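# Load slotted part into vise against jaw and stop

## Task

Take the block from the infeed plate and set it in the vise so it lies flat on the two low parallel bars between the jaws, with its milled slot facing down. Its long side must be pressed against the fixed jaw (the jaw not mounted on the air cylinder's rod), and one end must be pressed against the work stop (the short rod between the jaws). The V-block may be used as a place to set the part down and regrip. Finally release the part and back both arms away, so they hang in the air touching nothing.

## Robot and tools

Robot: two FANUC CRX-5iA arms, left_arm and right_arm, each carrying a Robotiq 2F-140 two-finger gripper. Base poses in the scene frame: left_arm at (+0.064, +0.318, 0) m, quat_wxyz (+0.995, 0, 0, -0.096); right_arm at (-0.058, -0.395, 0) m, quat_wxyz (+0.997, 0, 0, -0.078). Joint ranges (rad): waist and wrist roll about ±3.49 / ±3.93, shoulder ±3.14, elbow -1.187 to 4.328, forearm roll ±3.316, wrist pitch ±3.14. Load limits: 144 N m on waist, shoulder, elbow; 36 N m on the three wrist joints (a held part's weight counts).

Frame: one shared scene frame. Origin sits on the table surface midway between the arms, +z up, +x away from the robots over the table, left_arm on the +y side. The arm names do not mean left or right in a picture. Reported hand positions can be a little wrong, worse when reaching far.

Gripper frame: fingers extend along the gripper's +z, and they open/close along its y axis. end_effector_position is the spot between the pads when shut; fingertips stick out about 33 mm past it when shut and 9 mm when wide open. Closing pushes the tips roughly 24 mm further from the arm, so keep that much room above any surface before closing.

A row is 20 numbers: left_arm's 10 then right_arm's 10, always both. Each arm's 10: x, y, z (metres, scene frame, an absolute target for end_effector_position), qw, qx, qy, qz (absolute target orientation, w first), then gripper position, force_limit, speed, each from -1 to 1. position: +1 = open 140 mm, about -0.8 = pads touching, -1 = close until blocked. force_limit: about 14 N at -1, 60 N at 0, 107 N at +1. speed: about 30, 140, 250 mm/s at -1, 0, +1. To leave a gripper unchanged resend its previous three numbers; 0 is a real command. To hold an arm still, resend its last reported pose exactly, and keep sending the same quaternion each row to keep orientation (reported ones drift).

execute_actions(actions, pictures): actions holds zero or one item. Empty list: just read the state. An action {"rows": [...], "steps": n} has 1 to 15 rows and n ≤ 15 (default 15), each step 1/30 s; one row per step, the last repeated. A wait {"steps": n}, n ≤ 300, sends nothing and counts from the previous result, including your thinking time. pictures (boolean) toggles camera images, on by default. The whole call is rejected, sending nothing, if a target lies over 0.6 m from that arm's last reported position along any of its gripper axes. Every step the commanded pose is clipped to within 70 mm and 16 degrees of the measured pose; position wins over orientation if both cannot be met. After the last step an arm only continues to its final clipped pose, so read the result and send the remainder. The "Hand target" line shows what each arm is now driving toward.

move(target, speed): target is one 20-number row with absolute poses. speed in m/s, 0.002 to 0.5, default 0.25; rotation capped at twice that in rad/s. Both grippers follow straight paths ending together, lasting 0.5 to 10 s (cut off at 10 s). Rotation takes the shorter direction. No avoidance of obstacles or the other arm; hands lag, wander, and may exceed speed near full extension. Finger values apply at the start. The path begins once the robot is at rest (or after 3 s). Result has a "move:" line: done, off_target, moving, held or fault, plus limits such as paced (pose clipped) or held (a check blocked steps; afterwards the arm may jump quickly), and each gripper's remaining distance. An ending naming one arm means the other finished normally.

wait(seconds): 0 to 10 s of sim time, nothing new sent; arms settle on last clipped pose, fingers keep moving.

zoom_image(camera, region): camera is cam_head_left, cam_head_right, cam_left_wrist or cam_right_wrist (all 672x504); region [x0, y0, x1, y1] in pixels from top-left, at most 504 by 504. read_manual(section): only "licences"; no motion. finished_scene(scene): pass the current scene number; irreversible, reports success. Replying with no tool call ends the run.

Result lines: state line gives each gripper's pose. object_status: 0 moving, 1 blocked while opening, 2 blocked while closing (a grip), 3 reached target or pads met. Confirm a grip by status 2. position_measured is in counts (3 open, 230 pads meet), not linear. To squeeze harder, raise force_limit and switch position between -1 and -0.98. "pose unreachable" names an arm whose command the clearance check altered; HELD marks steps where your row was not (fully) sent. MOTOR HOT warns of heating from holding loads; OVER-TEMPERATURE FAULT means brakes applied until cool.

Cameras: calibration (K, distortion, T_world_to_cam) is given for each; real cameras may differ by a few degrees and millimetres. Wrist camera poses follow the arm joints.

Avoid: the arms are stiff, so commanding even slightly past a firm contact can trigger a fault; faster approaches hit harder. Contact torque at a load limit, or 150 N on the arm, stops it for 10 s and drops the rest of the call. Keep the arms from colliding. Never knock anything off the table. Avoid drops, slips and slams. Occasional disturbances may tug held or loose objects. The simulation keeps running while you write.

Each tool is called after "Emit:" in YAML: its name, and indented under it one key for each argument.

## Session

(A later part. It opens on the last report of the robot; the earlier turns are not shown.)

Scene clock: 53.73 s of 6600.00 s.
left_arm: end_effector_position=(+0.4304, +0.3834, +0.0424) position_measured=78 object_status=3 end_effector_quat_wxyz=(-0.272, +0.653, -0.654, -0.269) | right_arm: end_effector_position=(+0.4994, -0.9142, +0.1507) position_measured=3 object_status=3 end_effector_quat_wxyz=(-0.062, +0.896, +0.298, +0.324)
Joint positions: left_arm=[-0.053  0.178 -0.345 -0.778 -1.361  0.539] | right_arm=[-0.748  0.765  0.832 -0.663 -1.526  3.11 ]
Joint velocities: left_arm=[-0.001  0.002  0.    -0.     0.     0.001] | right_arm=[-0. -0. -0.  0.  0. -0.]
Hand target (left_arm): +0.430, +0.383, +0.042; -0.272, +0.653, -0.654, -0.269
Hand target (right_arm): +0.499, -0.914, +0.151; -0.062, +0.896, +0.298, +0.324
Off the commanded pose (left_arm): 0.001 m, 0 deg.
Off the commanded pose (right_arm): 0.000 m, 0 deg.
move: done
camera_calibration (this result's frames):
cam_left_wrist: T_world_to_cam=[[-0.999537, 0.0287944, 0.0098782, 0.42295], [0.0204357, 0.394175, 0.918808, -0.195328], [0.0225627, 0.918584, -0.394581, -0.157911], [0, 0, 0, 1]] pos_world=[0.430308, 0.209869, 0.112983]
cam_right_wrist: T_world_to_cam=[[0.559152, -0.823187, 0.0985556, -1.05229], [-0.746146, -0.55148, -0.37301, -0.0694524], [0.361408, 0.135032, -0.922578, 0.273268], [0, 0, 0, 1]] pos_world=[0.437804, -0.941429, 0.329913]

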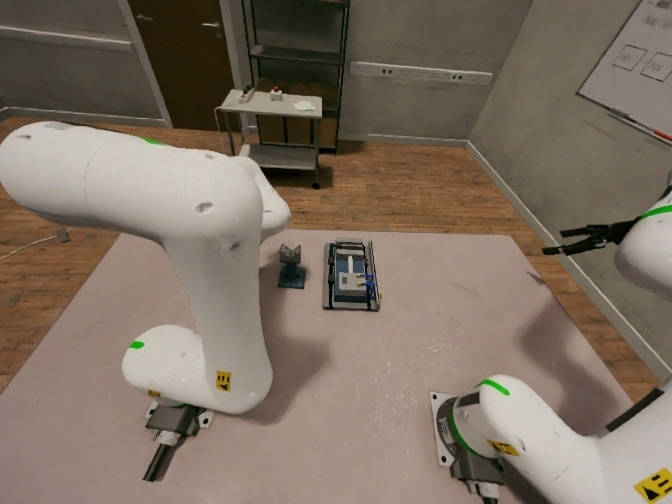

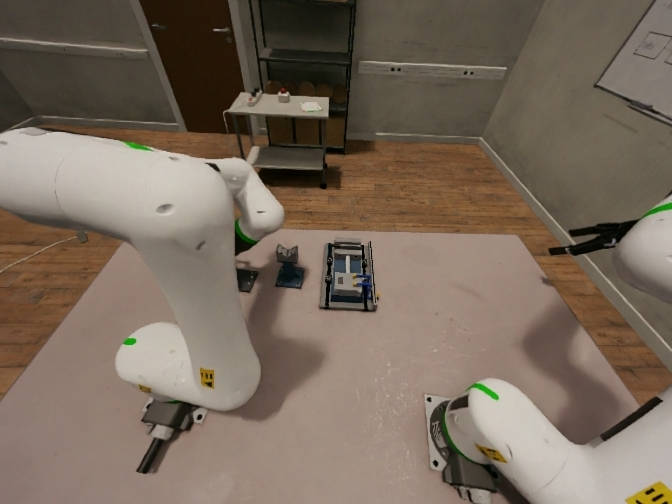

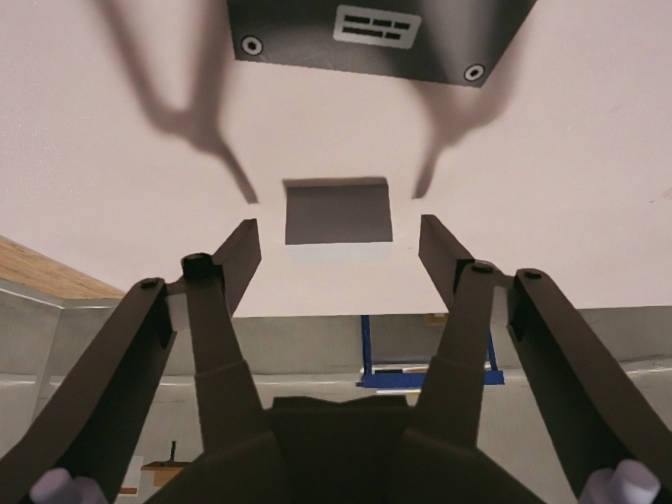

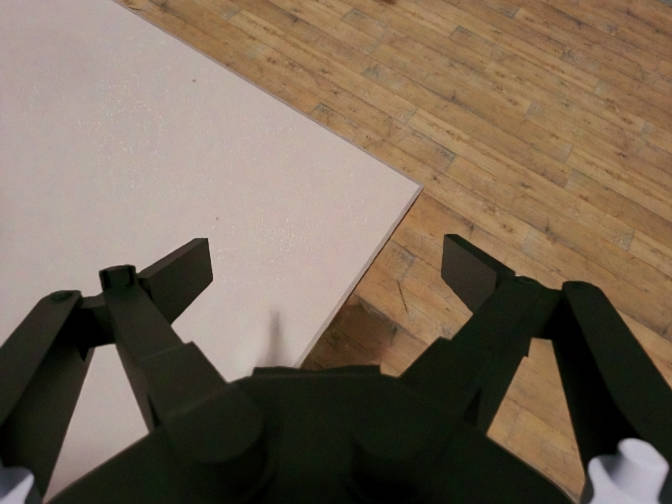

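Emit:
move:
  target: [0.43,0.383,0.038,-0.271,0.653,-0.653,-0.271,0.4,0,0,0.4994,-0.9142,0.1507,-0.062,0.896,0.298,0.324,1,0,0]

Emit:
move:
  target: [0.43,0.383,0.038,-0.271,0.653,-0.653,-0.271,-1,0,0,0.4994,-0.9142,0.1507,-0.062,0.896,0.298,0.324,1,0,0]

Emit:
move:
  target: [0.43,0.39,0.08,-0.271,0.653,-0.653,-0.271,-1,0,0,0.4994,-0.9142,0.1507,-0.062,0.896,0.298,0.324,1,0,0]
  speed: 0.1

Emit:
move:
  target: [0.45,0.4,0.07,0.271,0.653,-0.653,0.271,-1,0,0,0.4994,-0.9142,0.1507,-0.062,0.896,0.298,0.324,1,0,0]

Emit:
move:
  target: [0.45,0.4,0.034,0.271,0.653,-0.653,0.271,-1,0,0,0.4994,-0.9142,0.1507,-0.062,0.896,0.298,0.324,1,0,0]
  speed: 0.02

Emit:
move:
  target: [0.45,0.4,0.034,0.271,0.653,-0.653,0.271,0.4,0,0,0.4994,-0.9142,0.1507,-0.062,0.896,0.298,0.324,1,0,0]

Emit:
move:
  target: [0.45,0.382,0.045,0,0.707,-0.707,0,0.4,0,0,0.4994,-0.9142,0.1507,-0.062,0.896,0.298,0.324,1,0,0]

Scene clock: 67.83 s of 6600.00 s.
left_arm: end_effector_position=(+0.4300, +0.3830, +0.0380) position_measured=78 object_status=3 end_effector_quat_wxyz=(-0.271, +0.653, -0.653, -0.271) | right_arm: end_effector_position=(+0.4994, -0.9142, +0.1507) position_measured=3 object_status=3 end_effector_quat_wxyz=(-0.062, +0.896, +0.298, +0.324)
Joint positions: left_arm=[-0.054  0.19  -0.345 -0.779 -1.358  0.548] | right_arm=[-0.748  0.765  0.832 -0.663 -1.526  3.11 ]
Joint velocities: left_arm=[ 0.     0.001 -0.001 -0.     0.001 -0.   ] | right_arm=[-0.     0.001  0.     0.001 -0.    -0.   ]
Hand target (left_arm): +0.430, +0.383, +0.038; -0.271, +0.653, -0.653, -0.271
Hand target (right_arm): +0.499, -0.914, +0.151; -0.062, +0.896, +0.298, +0.324
Off the commanded pose (left_arm): 0.000 m, 0 deg.
Off the commanded pose (right_arm): 0.000 m, 0 deg.
After step 90, 10.40 s passed at rest.
move: done
camera_calibration (this result's frames):
cam_left_wrist: T_world_to_cam=[[-0.999582, 0.0262522, 0.0121145, 0.423607], [0.021458, 0.392773, 0.919385, -0.191071], [0.0193776, 0.919261, -0.393172, -0.158142], [0, 0, 0, 1]] pos_world=[0.430594, 0.209301, 0.108359]
cam_right_wrist: T_world_to_cam=[[0.559151, -0.823187, 0.0985556, -1.05229], [-0.746146, -0.55148, -0.37301, -0.0694523], [0.361408, 0.135032, -0.922578, 0.273268], [0, 0, 0, 1]] pos_world=[0.437804, -0.941429, 0.329913]

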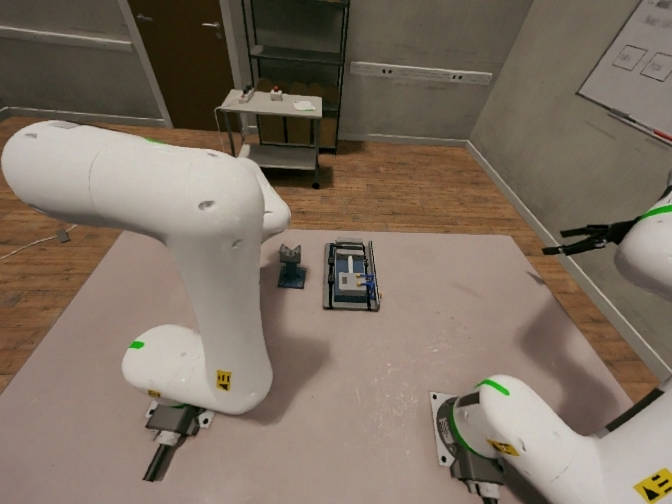

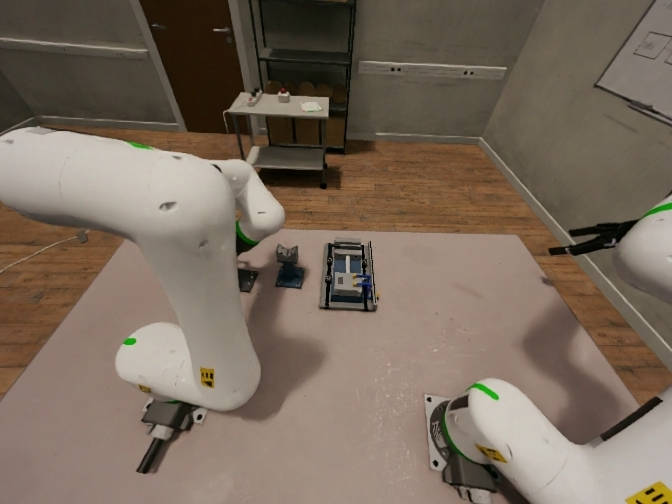

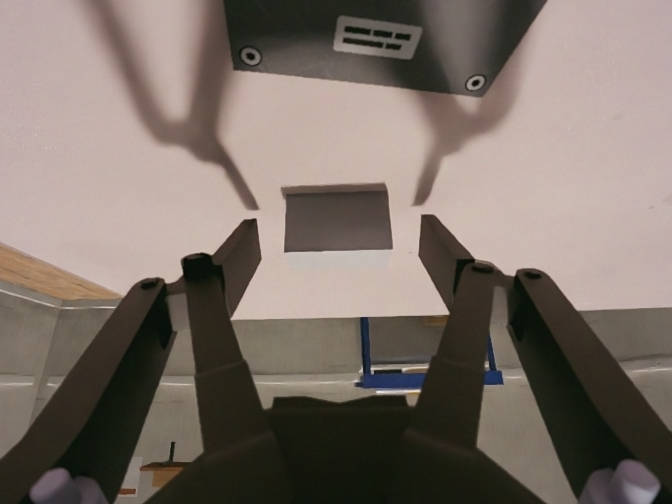

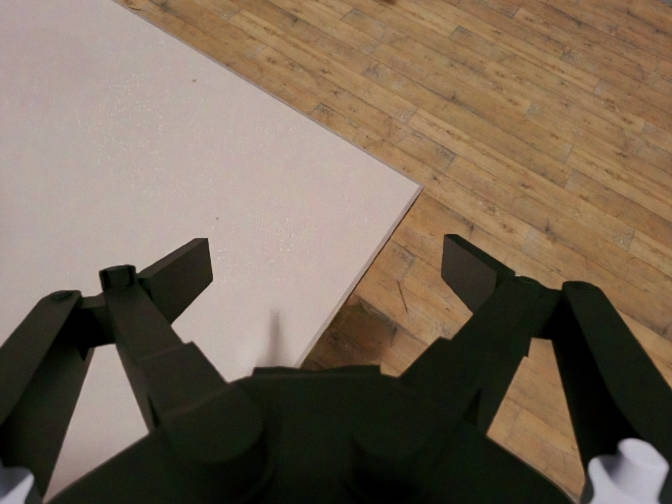

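Scene clock: 68.53 s of 6600.00 s.
left_arm: end_effector_position=(+0.4300, +0.3830, +0.0380) position_measured=143 object_status=2 end_effector_quat_wxyz=(-0.271, +0.653, -0.653, -0.271) | right_arm: end_effector_position=(+0.4994, -0.9142, +0.1507) position_measured=3 object_status=3 end_effector_quat_wxyz=(-0.062, +0.896, +0.298, +0.324)
Joint positions: left_arm=[-0.054  0.19  -0.345 -0.779 -1.358  0.548] | right_arm=[-0.748  0.765  0.832 -0.663 -1.526  3.11 ]
Joint velocities: left_arm=[-0.     0.     0.     0.     0.003 -0.   ] | right_arm=[-0.    -0.001 -0.     0.     0.    -0.   ]
Hand target (left_arm): +0.430, +0.383, +0.038; -0.271, +0.653, -0.653, -0.271
Hand target (right_arm): +0.499, -0.914, +0.151; -0.062, +0.896, +0.298, +0.324
Off the commanded pose (left_arm): 0.000 m, 0 deg.
Off the commanded pose (right_arm): 0.000 m, 0 deg.
move: done
camera_calibration (this result's frames):
cam_left_wrist: T_world_to_cam=[[-0.999581, 0.0262861, 0.0120937, 0.423594], [0.0214513, 0.392728, 0.919404, -0.191047], [0.019418, 0.919279, -0.393128, -0.158183], [0, 0, 0, 1]] pos_world=[0.430587, 0.209309, 0.10834]
cam_right_wrist: T_world_to_cam=[[0.559151, -0.823187, 0.0985558, -1.05229], [-0.746146, -0.55148, -0.37301, -0.0694523], [0.361409, 0.135032, -0.922578, 0.273268], [0, 0, 0, 1]] pos_world=[0.437804, -0.941429, 0.329913]

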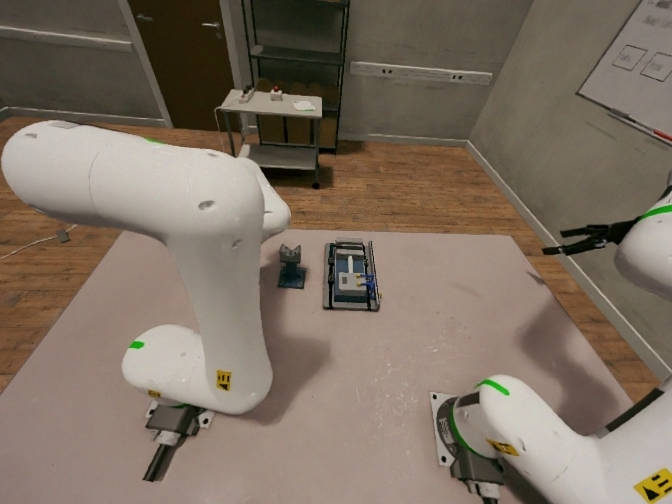

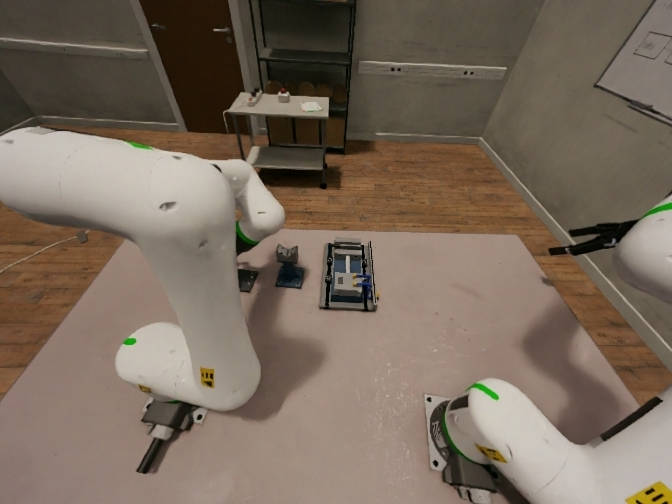

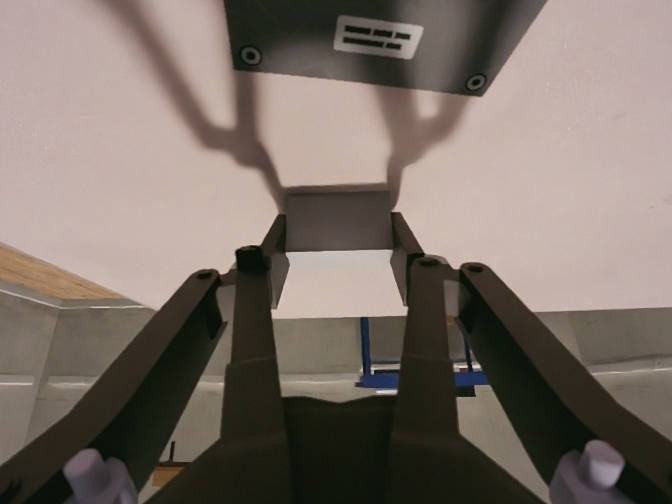

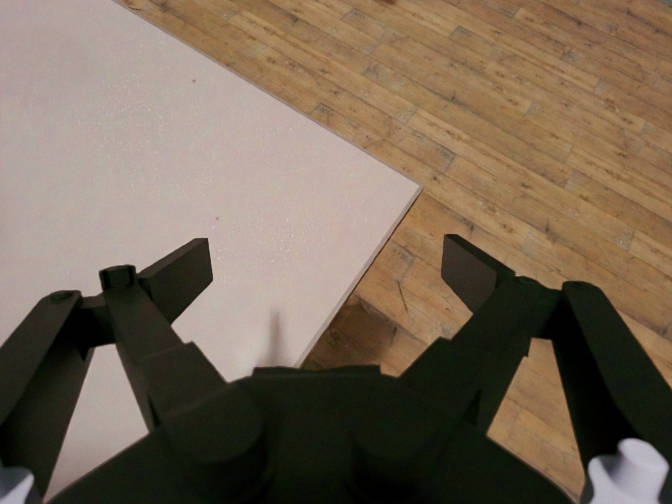

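Scene clock: 69.30 s of 6600.00 s.
left_arm: end_effector_position=(+0.4300, +0.3900, +0.0799) position_measured=143 object_status=2 end_effector_quat_wxyz=(-0.271, +0.653, -0.653, -0.271) | right_arm: end_effector_position=(+0.4994, -0.9142, +0.1507) position_measured=3 object_status=3 end_effector_quat_wxyz=(-0.062, +0.896, +0.298, +0.324)
Joint positions: left_arm=[-0.036  0.107 -0.321 -0.772 -1.423  0.46 ] | right_arm=[-0.748  0.765  0.832 -0.663 -1.526  3.11 ]
Joint velocities: left_arm=[ 0.001 -0.001  0.001  0.    -0.001 -0.   ] | right_arm=[-0.001  0.     0.     0.     0.     0.001]
Hand target (left_arm): +0.430, +0.390, +0.080; -0.271, +0.653, -0.653, -0.271
Hand target (right_arm): +0.499, -0.914, +0.151; -0.062, +0.896, +0.298, +0.324
Off the commanded pose (left_arm): 0.000 m, 0 deg.
Off the commanded pose (right_arm): 0.000 m, 0 deg.
move: done
camera_calibration (this result's frames):
cam_left_wrist: T_world_to_cam=[[-0.999582, 0.0261961, 0.0122021, 0.422921], [0.0215107, 0.392492, 0.919504, -0.232276], [0.0192982, 0.919382, -0.392892, -0.14818], [0, 0, 0, 1]] pos_world=[0.430601, 0.216322, 0.150199]
cam_right_wrist: T_world_to_cam=[[0.559151, -0.823187, 0.0985555, -1.05229], [-0.746146, -0.55148, -0.37301, -0.0694522], [0.361408, 0.135032, -0.922578, 0.273268], [0, 0, 0, 1]] pos_world=[0.437804, -0.941429, 0.329913]

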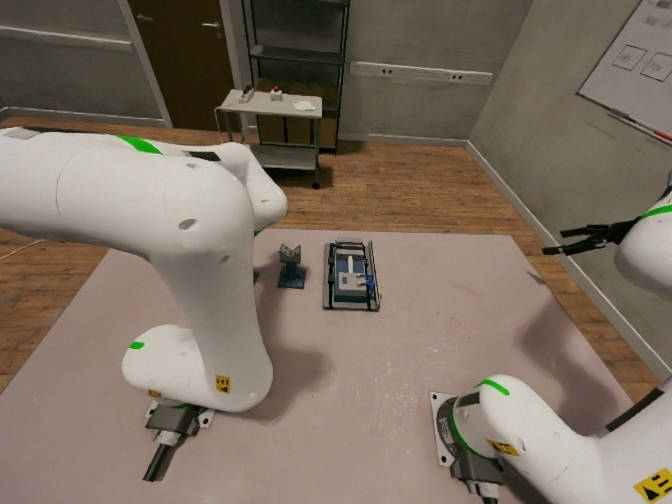

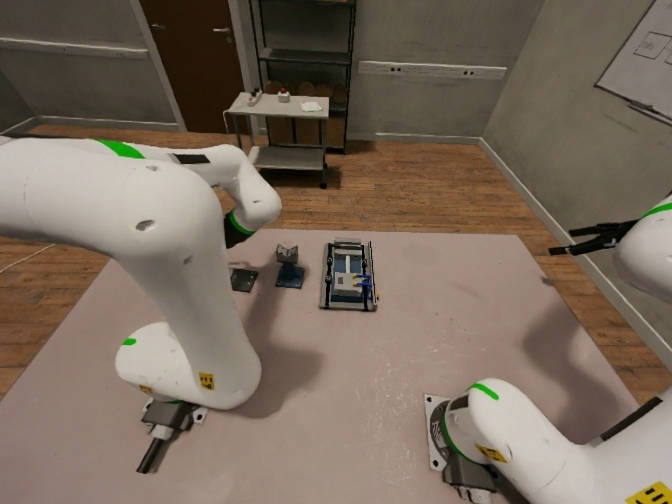

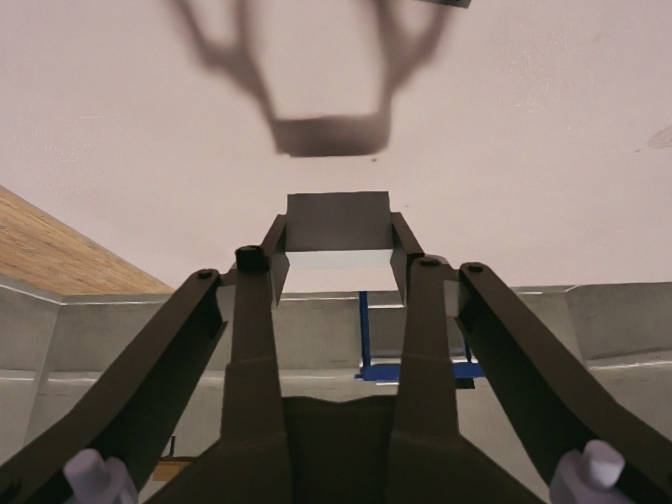

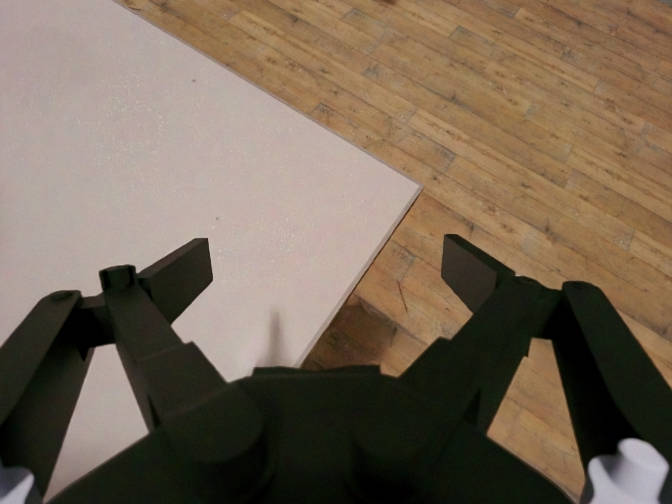

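Scene clock: 72.83 s of 6600.00 s.
left_arm: end_effector_position=(+0.4495, +0.3990, +0.0696) position_measured=143 object_status=2 end_effector_quat_wxyz=(+0.272, +0.655, -0.652, +0.269) | right_arm: end_effector_position=(+0.4994, -0.9142, +0.1507) position_measured=3 object_status=3 end_effector_quat_wxyz=(-0.062, +0.896, +0.298, +0.324)
Joint positions: left_arm=[ 1.138  0.351 -0.383  0.425 -1.524 -1.115] | right_arm=[-0.748  0.765  0.832 -0.663 -1.526  3.11 ]
Joint velocities: left_arm=[-0.     0.     0.002 -0.    -0.001 -0.   ] | right_arm=[-0.  0. -0. -0. -0. -0.]
Hand target (left_arm): +0.450, +0.399, +0.070; +0.272, +0.655, -0.652, +0.269
Hand target (right_arm): +0.499, -0.914, +0.151; -0.062, +0.896, +0.298, +0.324
Off the commanded pose (left_arm): 0.001 m, 0 deg.
Off the commanded pose (right_arm): 0.000 m, 0 deg.
move: done
camera_calibration (this result's frames):
cam_left_wrist: T_world_to_cam=[[-0.999734, 0.0100159, -0.0207567, 0.451134], [0.0173852, 0.91899, -0.393898, -0.343518], [0.01513, -0.394154, -0.91892, 0.401769], [0, 0, 0, 1]] pos_world=[0.450907, 0.46953, 0.243246]
cam_right_wrist: T_world_to_cam=[[0.559151, -0.823188, 0.0985542, -1.05229], [-0.746147, -0.551478, -0.37301, -0.0694506], [0.361408, 0.135033, -0.922578, 0.273269], [0, 0, 0, 1]] pos_world=[0.437804, -0.941429, 0.329913]

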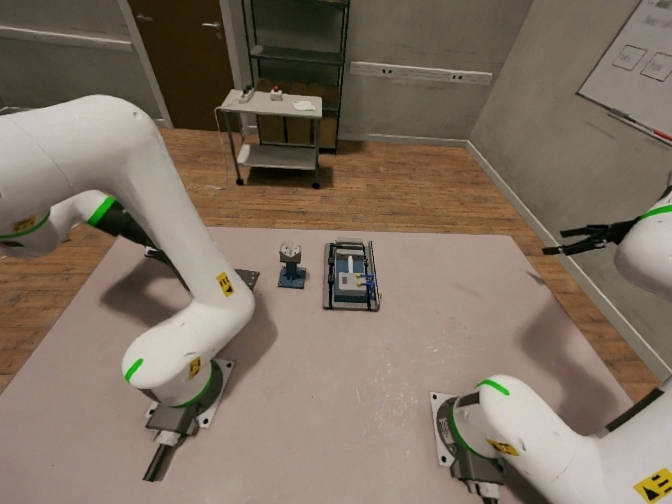

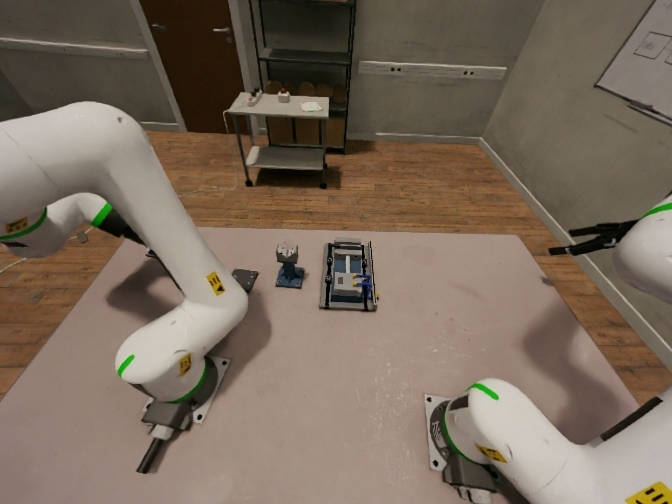

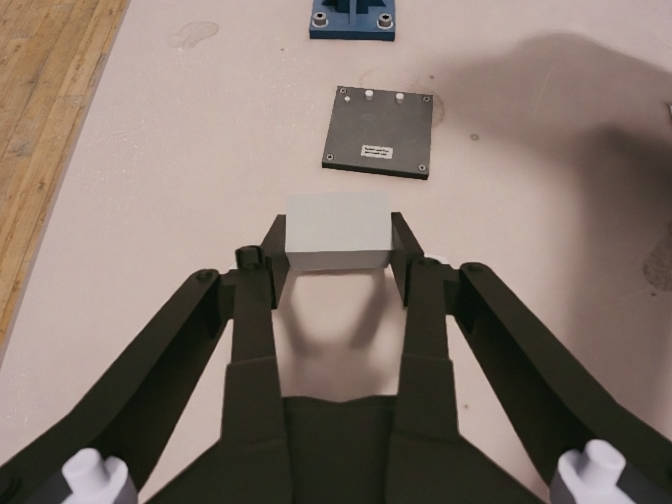

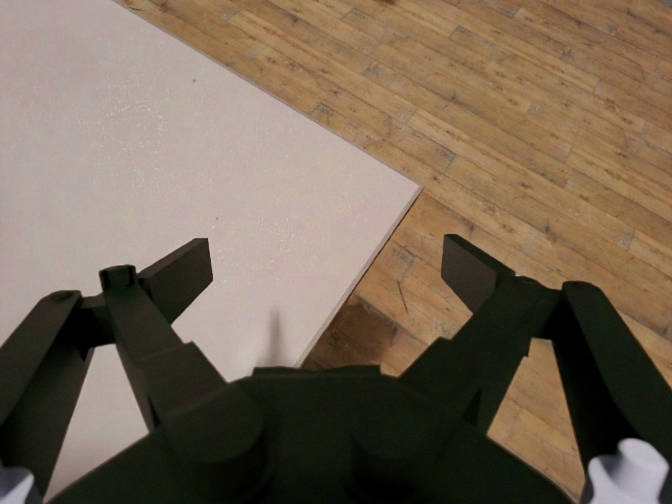

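Scene clock: 74.83 s of 6600.00 s.
left_arm: end_effector_position=(+0.4500, +0.4000, +0.0341) position_measured=143 object_status=2 end_effector_quat_wxyz=(+0.271, +0.653, -0.653, +0.271) | right_arm: end_effector_position=(+0.4994, -0.9142, +0.1507) position_measured=3 object_status=3 end_effector_quat_wxyz=(-0.062, +0.896, +0.298, +0.324)
Joint positions: left_arm=[ 1.14   0.407 -0.408  0.429 -1.451 -1.156] | right_arm=[-0.748  0.765  0.832 -0.663 -1.526  3.11 ]
Joint velocities: left_arm=[-0.     0.    -0.001  0.    -0.001  0.   ] | right_arm=[ 0.     0.    -0.001  0.002  0.    -0.   ]
Hand target (left_arm): +0.450, +0.400, +0.034; +0.271, +0.653, -0.653, +0.271
Hand target (right_arm): +0.499, -0.914, +0.151; -0.062, +0.896, +0.298, +0.324
Off the commanded pose (left_arm): 0.000 m, 0 deg.
Off the commanded pose (right_arm): 0.000 m, 0 deg.
move: done
camera_calibration (this result's frames):
cam_left_wrist: T_world_to_cam=[[-0.999579, 0.0122713, -0.0262789, 0.450005], [0.0216645, 0.918326, -0.395231, -0.360026], [0.0192826, -0.395634, -0.918206, 0.368167], [0, 0, 0, 1]] pos_world=[0.450516, 0.470759, 0.207585]
cam_right_wrist: T_world_to_cam=[[0.55915, -0.823188, 0.0985543, -1.05229], [-0.746147, -0.551478, -0.37301, -0.0694504], [0.361408, 0.135033, -0.922578, 0.273269], [0, 0, 0, 1]] pos_world=[0.437804, -0.941429, 0.329913]

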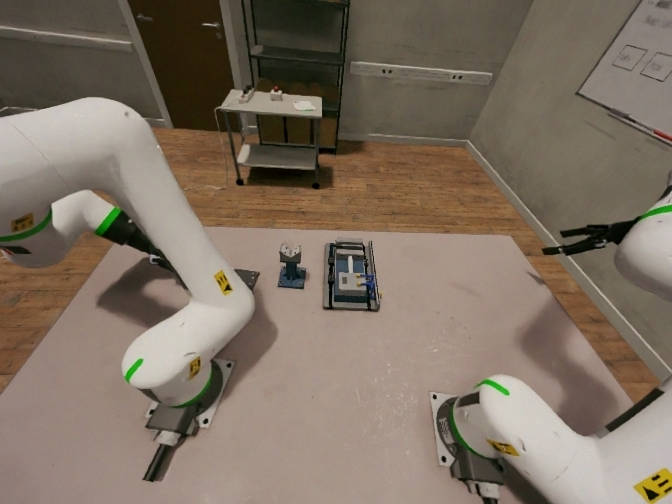

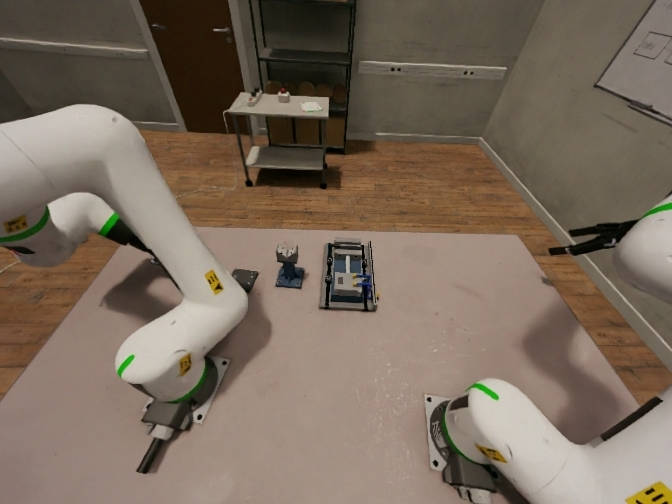

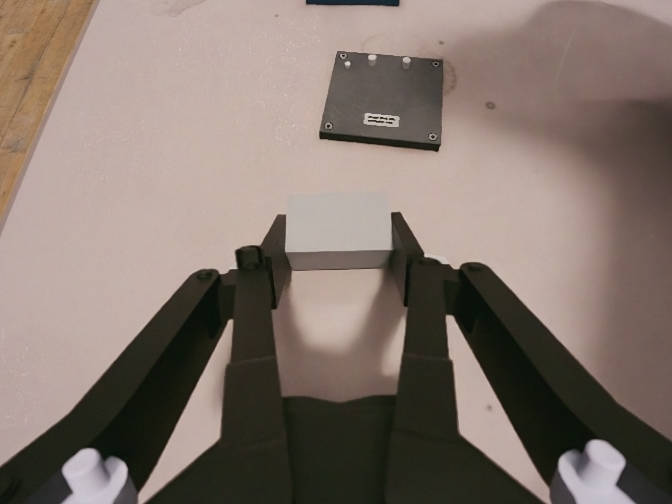

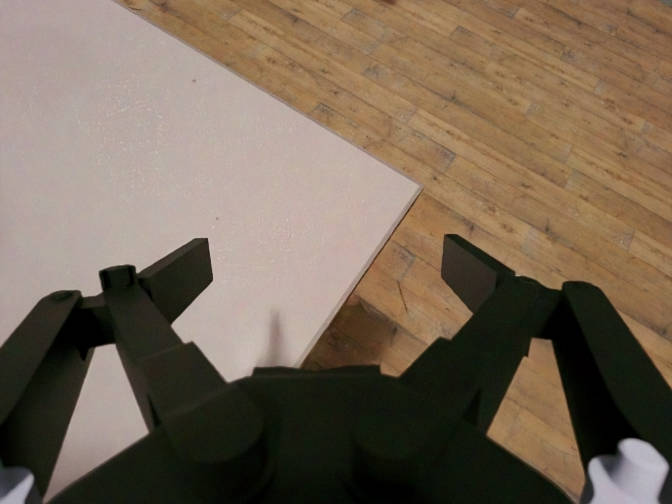

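Scene clock: 75.53 s of 6600.00 s.
left_arm: end_effector_position=(+0.4500, +0.4000, +0.0340) position_measured=78 object_status=3 end_effector_quat_wxyz=(+0.271, +0.653, -0.653, +0.271) | right_arm: end_effector_position=(+0.4994, -0.9142, +0.1507) position_measured=3 object_status=3 end_effector_quat_wxyz=(-0.062, +0.896, +0.298, +0.324)
Joint positions: left_arm=[ 1.14   0.407 -0.408  0.429 -1.451 -1.156] | right_arm=[-0.748  0.765  0.832 -0.663 -1.526  3.11 ]
Joint velocities: left_arm=[-0.    -0.     0.002 -0.    -0.     0.001] | right_arm=[-0.     0.    -0.001 -0.001 -0.001  0.   ]
Hand target (left_arm): +0.450, +0.400, +0.034; +0.271, +0.653, -0.653, +0.271
Hand target (right_arm): +0.499, -0.914, +0.151; -0.062, +0.896, +0.298, +0.324
Off the commanded pose (left_arm): 0.000 m, 0 deg.
Off the commanded pose (right_arm): 0.000 m, 0 deg.
move: done
camera_calibration (this result's frames):
cam_left_wrist: T_world_to_cam=[[-0.999581, 0.012142, -0.0262731, 0.450095], [0.0215435, 0.918325, -0.395241, -0.360028], [0.0193283, -0.395642, -0.918202, 0.368074], [0, 0, 0, 1]] pos_world=[0.450549, 0.470783, 0.207493]
cam_right_wrist: T_world_to_cam=[[0.55915, -0.823188, 0.0985547, -1.05229], [-0.746147, -0.551478, -0.37301, -0.0694508], [0.361408, 0.135032, -0.922578, 0.273268], [0, 0, 0, 1]] pos_world=[0.437804, -0.941429, 0.329913]

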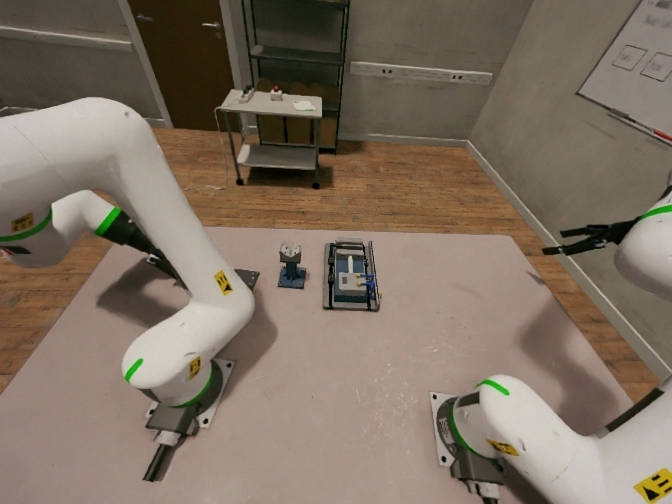

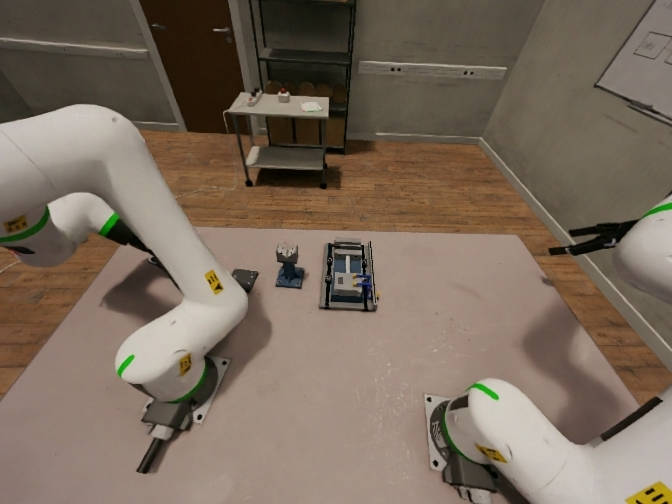

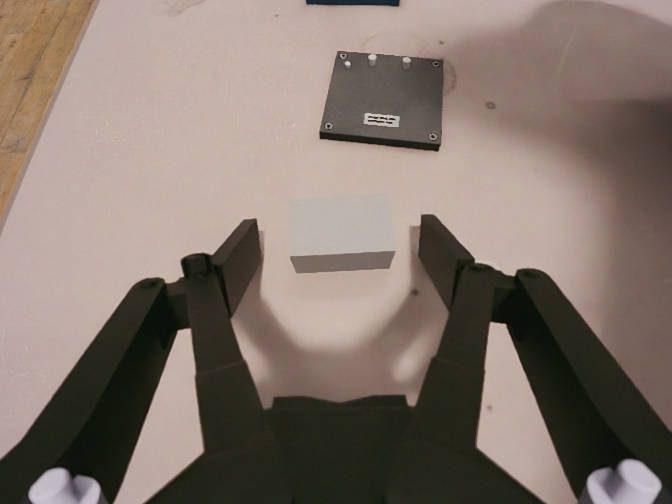

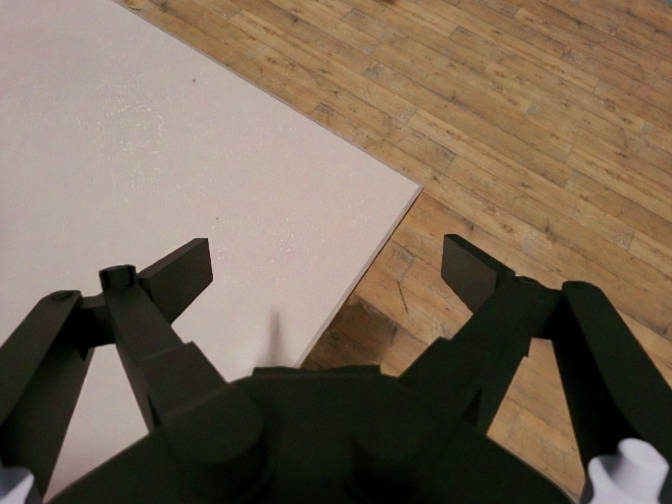

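Scene clock: 77.53 s of 6600.00 s.
left_arm: end_effector_position=(+0.4501, +0.3826, +0.0450) position_measured=78 object_status=3 end_effector_quat_wxyz=(-0.001, +0.707, -0.707, +0.001) | right_arm: end_effector_position=(+0.4994, -0.9142, +0.1507) position_measured=3 object_status=3 end_effector_quat_wxyz=(-0.062, +0.896, +0.298, +0.324)
Joint positions: left_arm=[ 0.698 -0.04  -0.506  0.002 -1.101 -0.506] | right_arm=[-0.748  0.765  0.832 -0.663 -1.526  3.11 ]
Joint velocities: left_arm=[-0.     0.     0.    -0.    -0.     0.001] | right_arm=[-0.     0.    -0.     0.001  0.    -0.   ]
Hand target (left_arm): +0.450, +0.383, +0.045; -0.001, +0.707, -0.707, +0.001
Hand target (right_arm): +0.499, -0.914, +0.151; -0.062, +0.896, +0.298, +0.324
Off the commanded pose (left_arm): 0.001 m, 0 deg.
Off the commanded pose (right_arm): 0.000 m, 0 deg.
move: done
camera_calibration (this result's frames):
cam_left_wrist: T_world_to_cam=[[-0.999554, 0.0266648, -0.0134555, 0.444586], [0.0197709, 0.928386, 0.37109, -0.377295], [0.0223869, 0.370658, -0.9285, 0.077225], [0, 0, 0, 1]] pos_world=[0.450118, 0.309797, 0.217696]
cam_right_wrist: T_world_to_cam=[[0.55915, -0.823188, 0.0985549, -1.05229], [-0.746147, -0.551478, -0.37301, -0.0694507], [0.361408, 0.135032, -0.922578, 0.273268], [0, 0, 0, 1]] pos_world=[0.437804, -0.941429, 0.329913]

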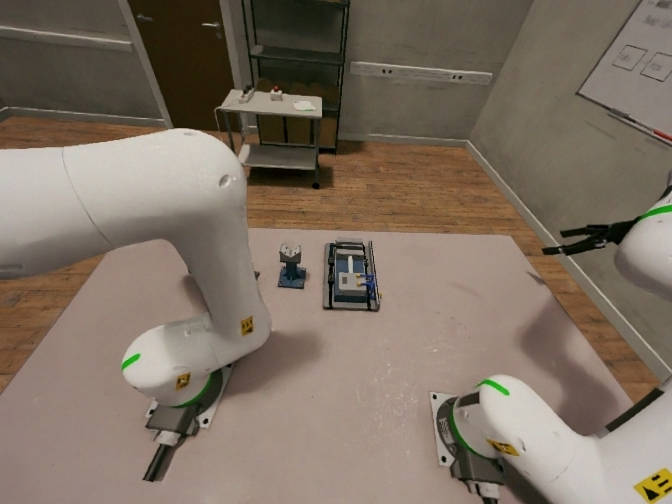

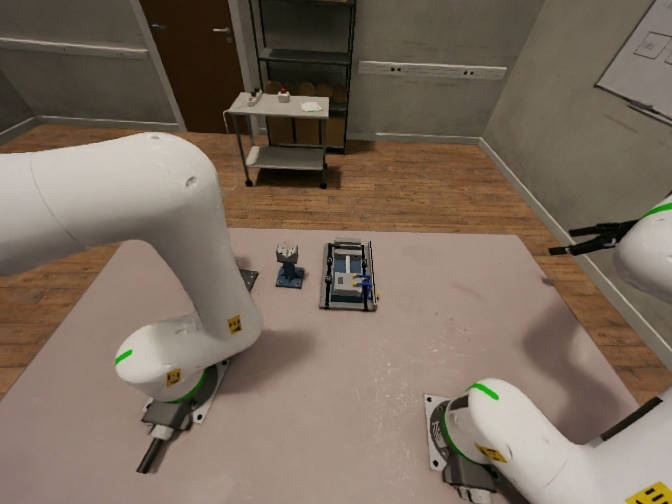

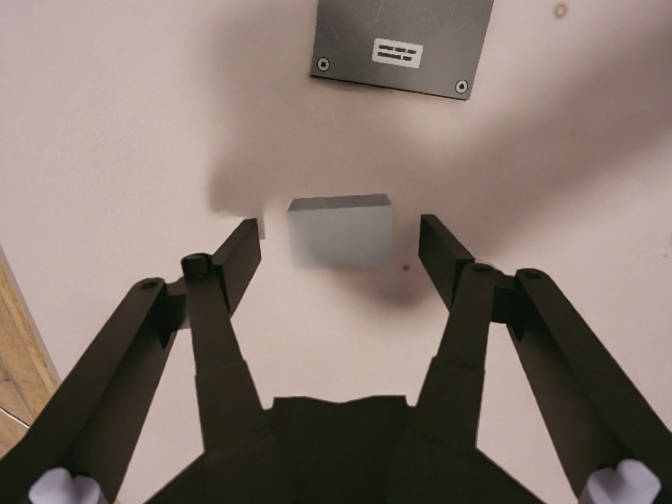

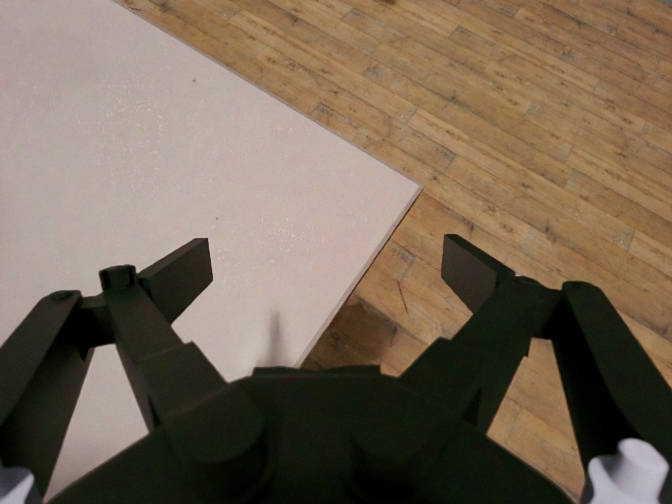

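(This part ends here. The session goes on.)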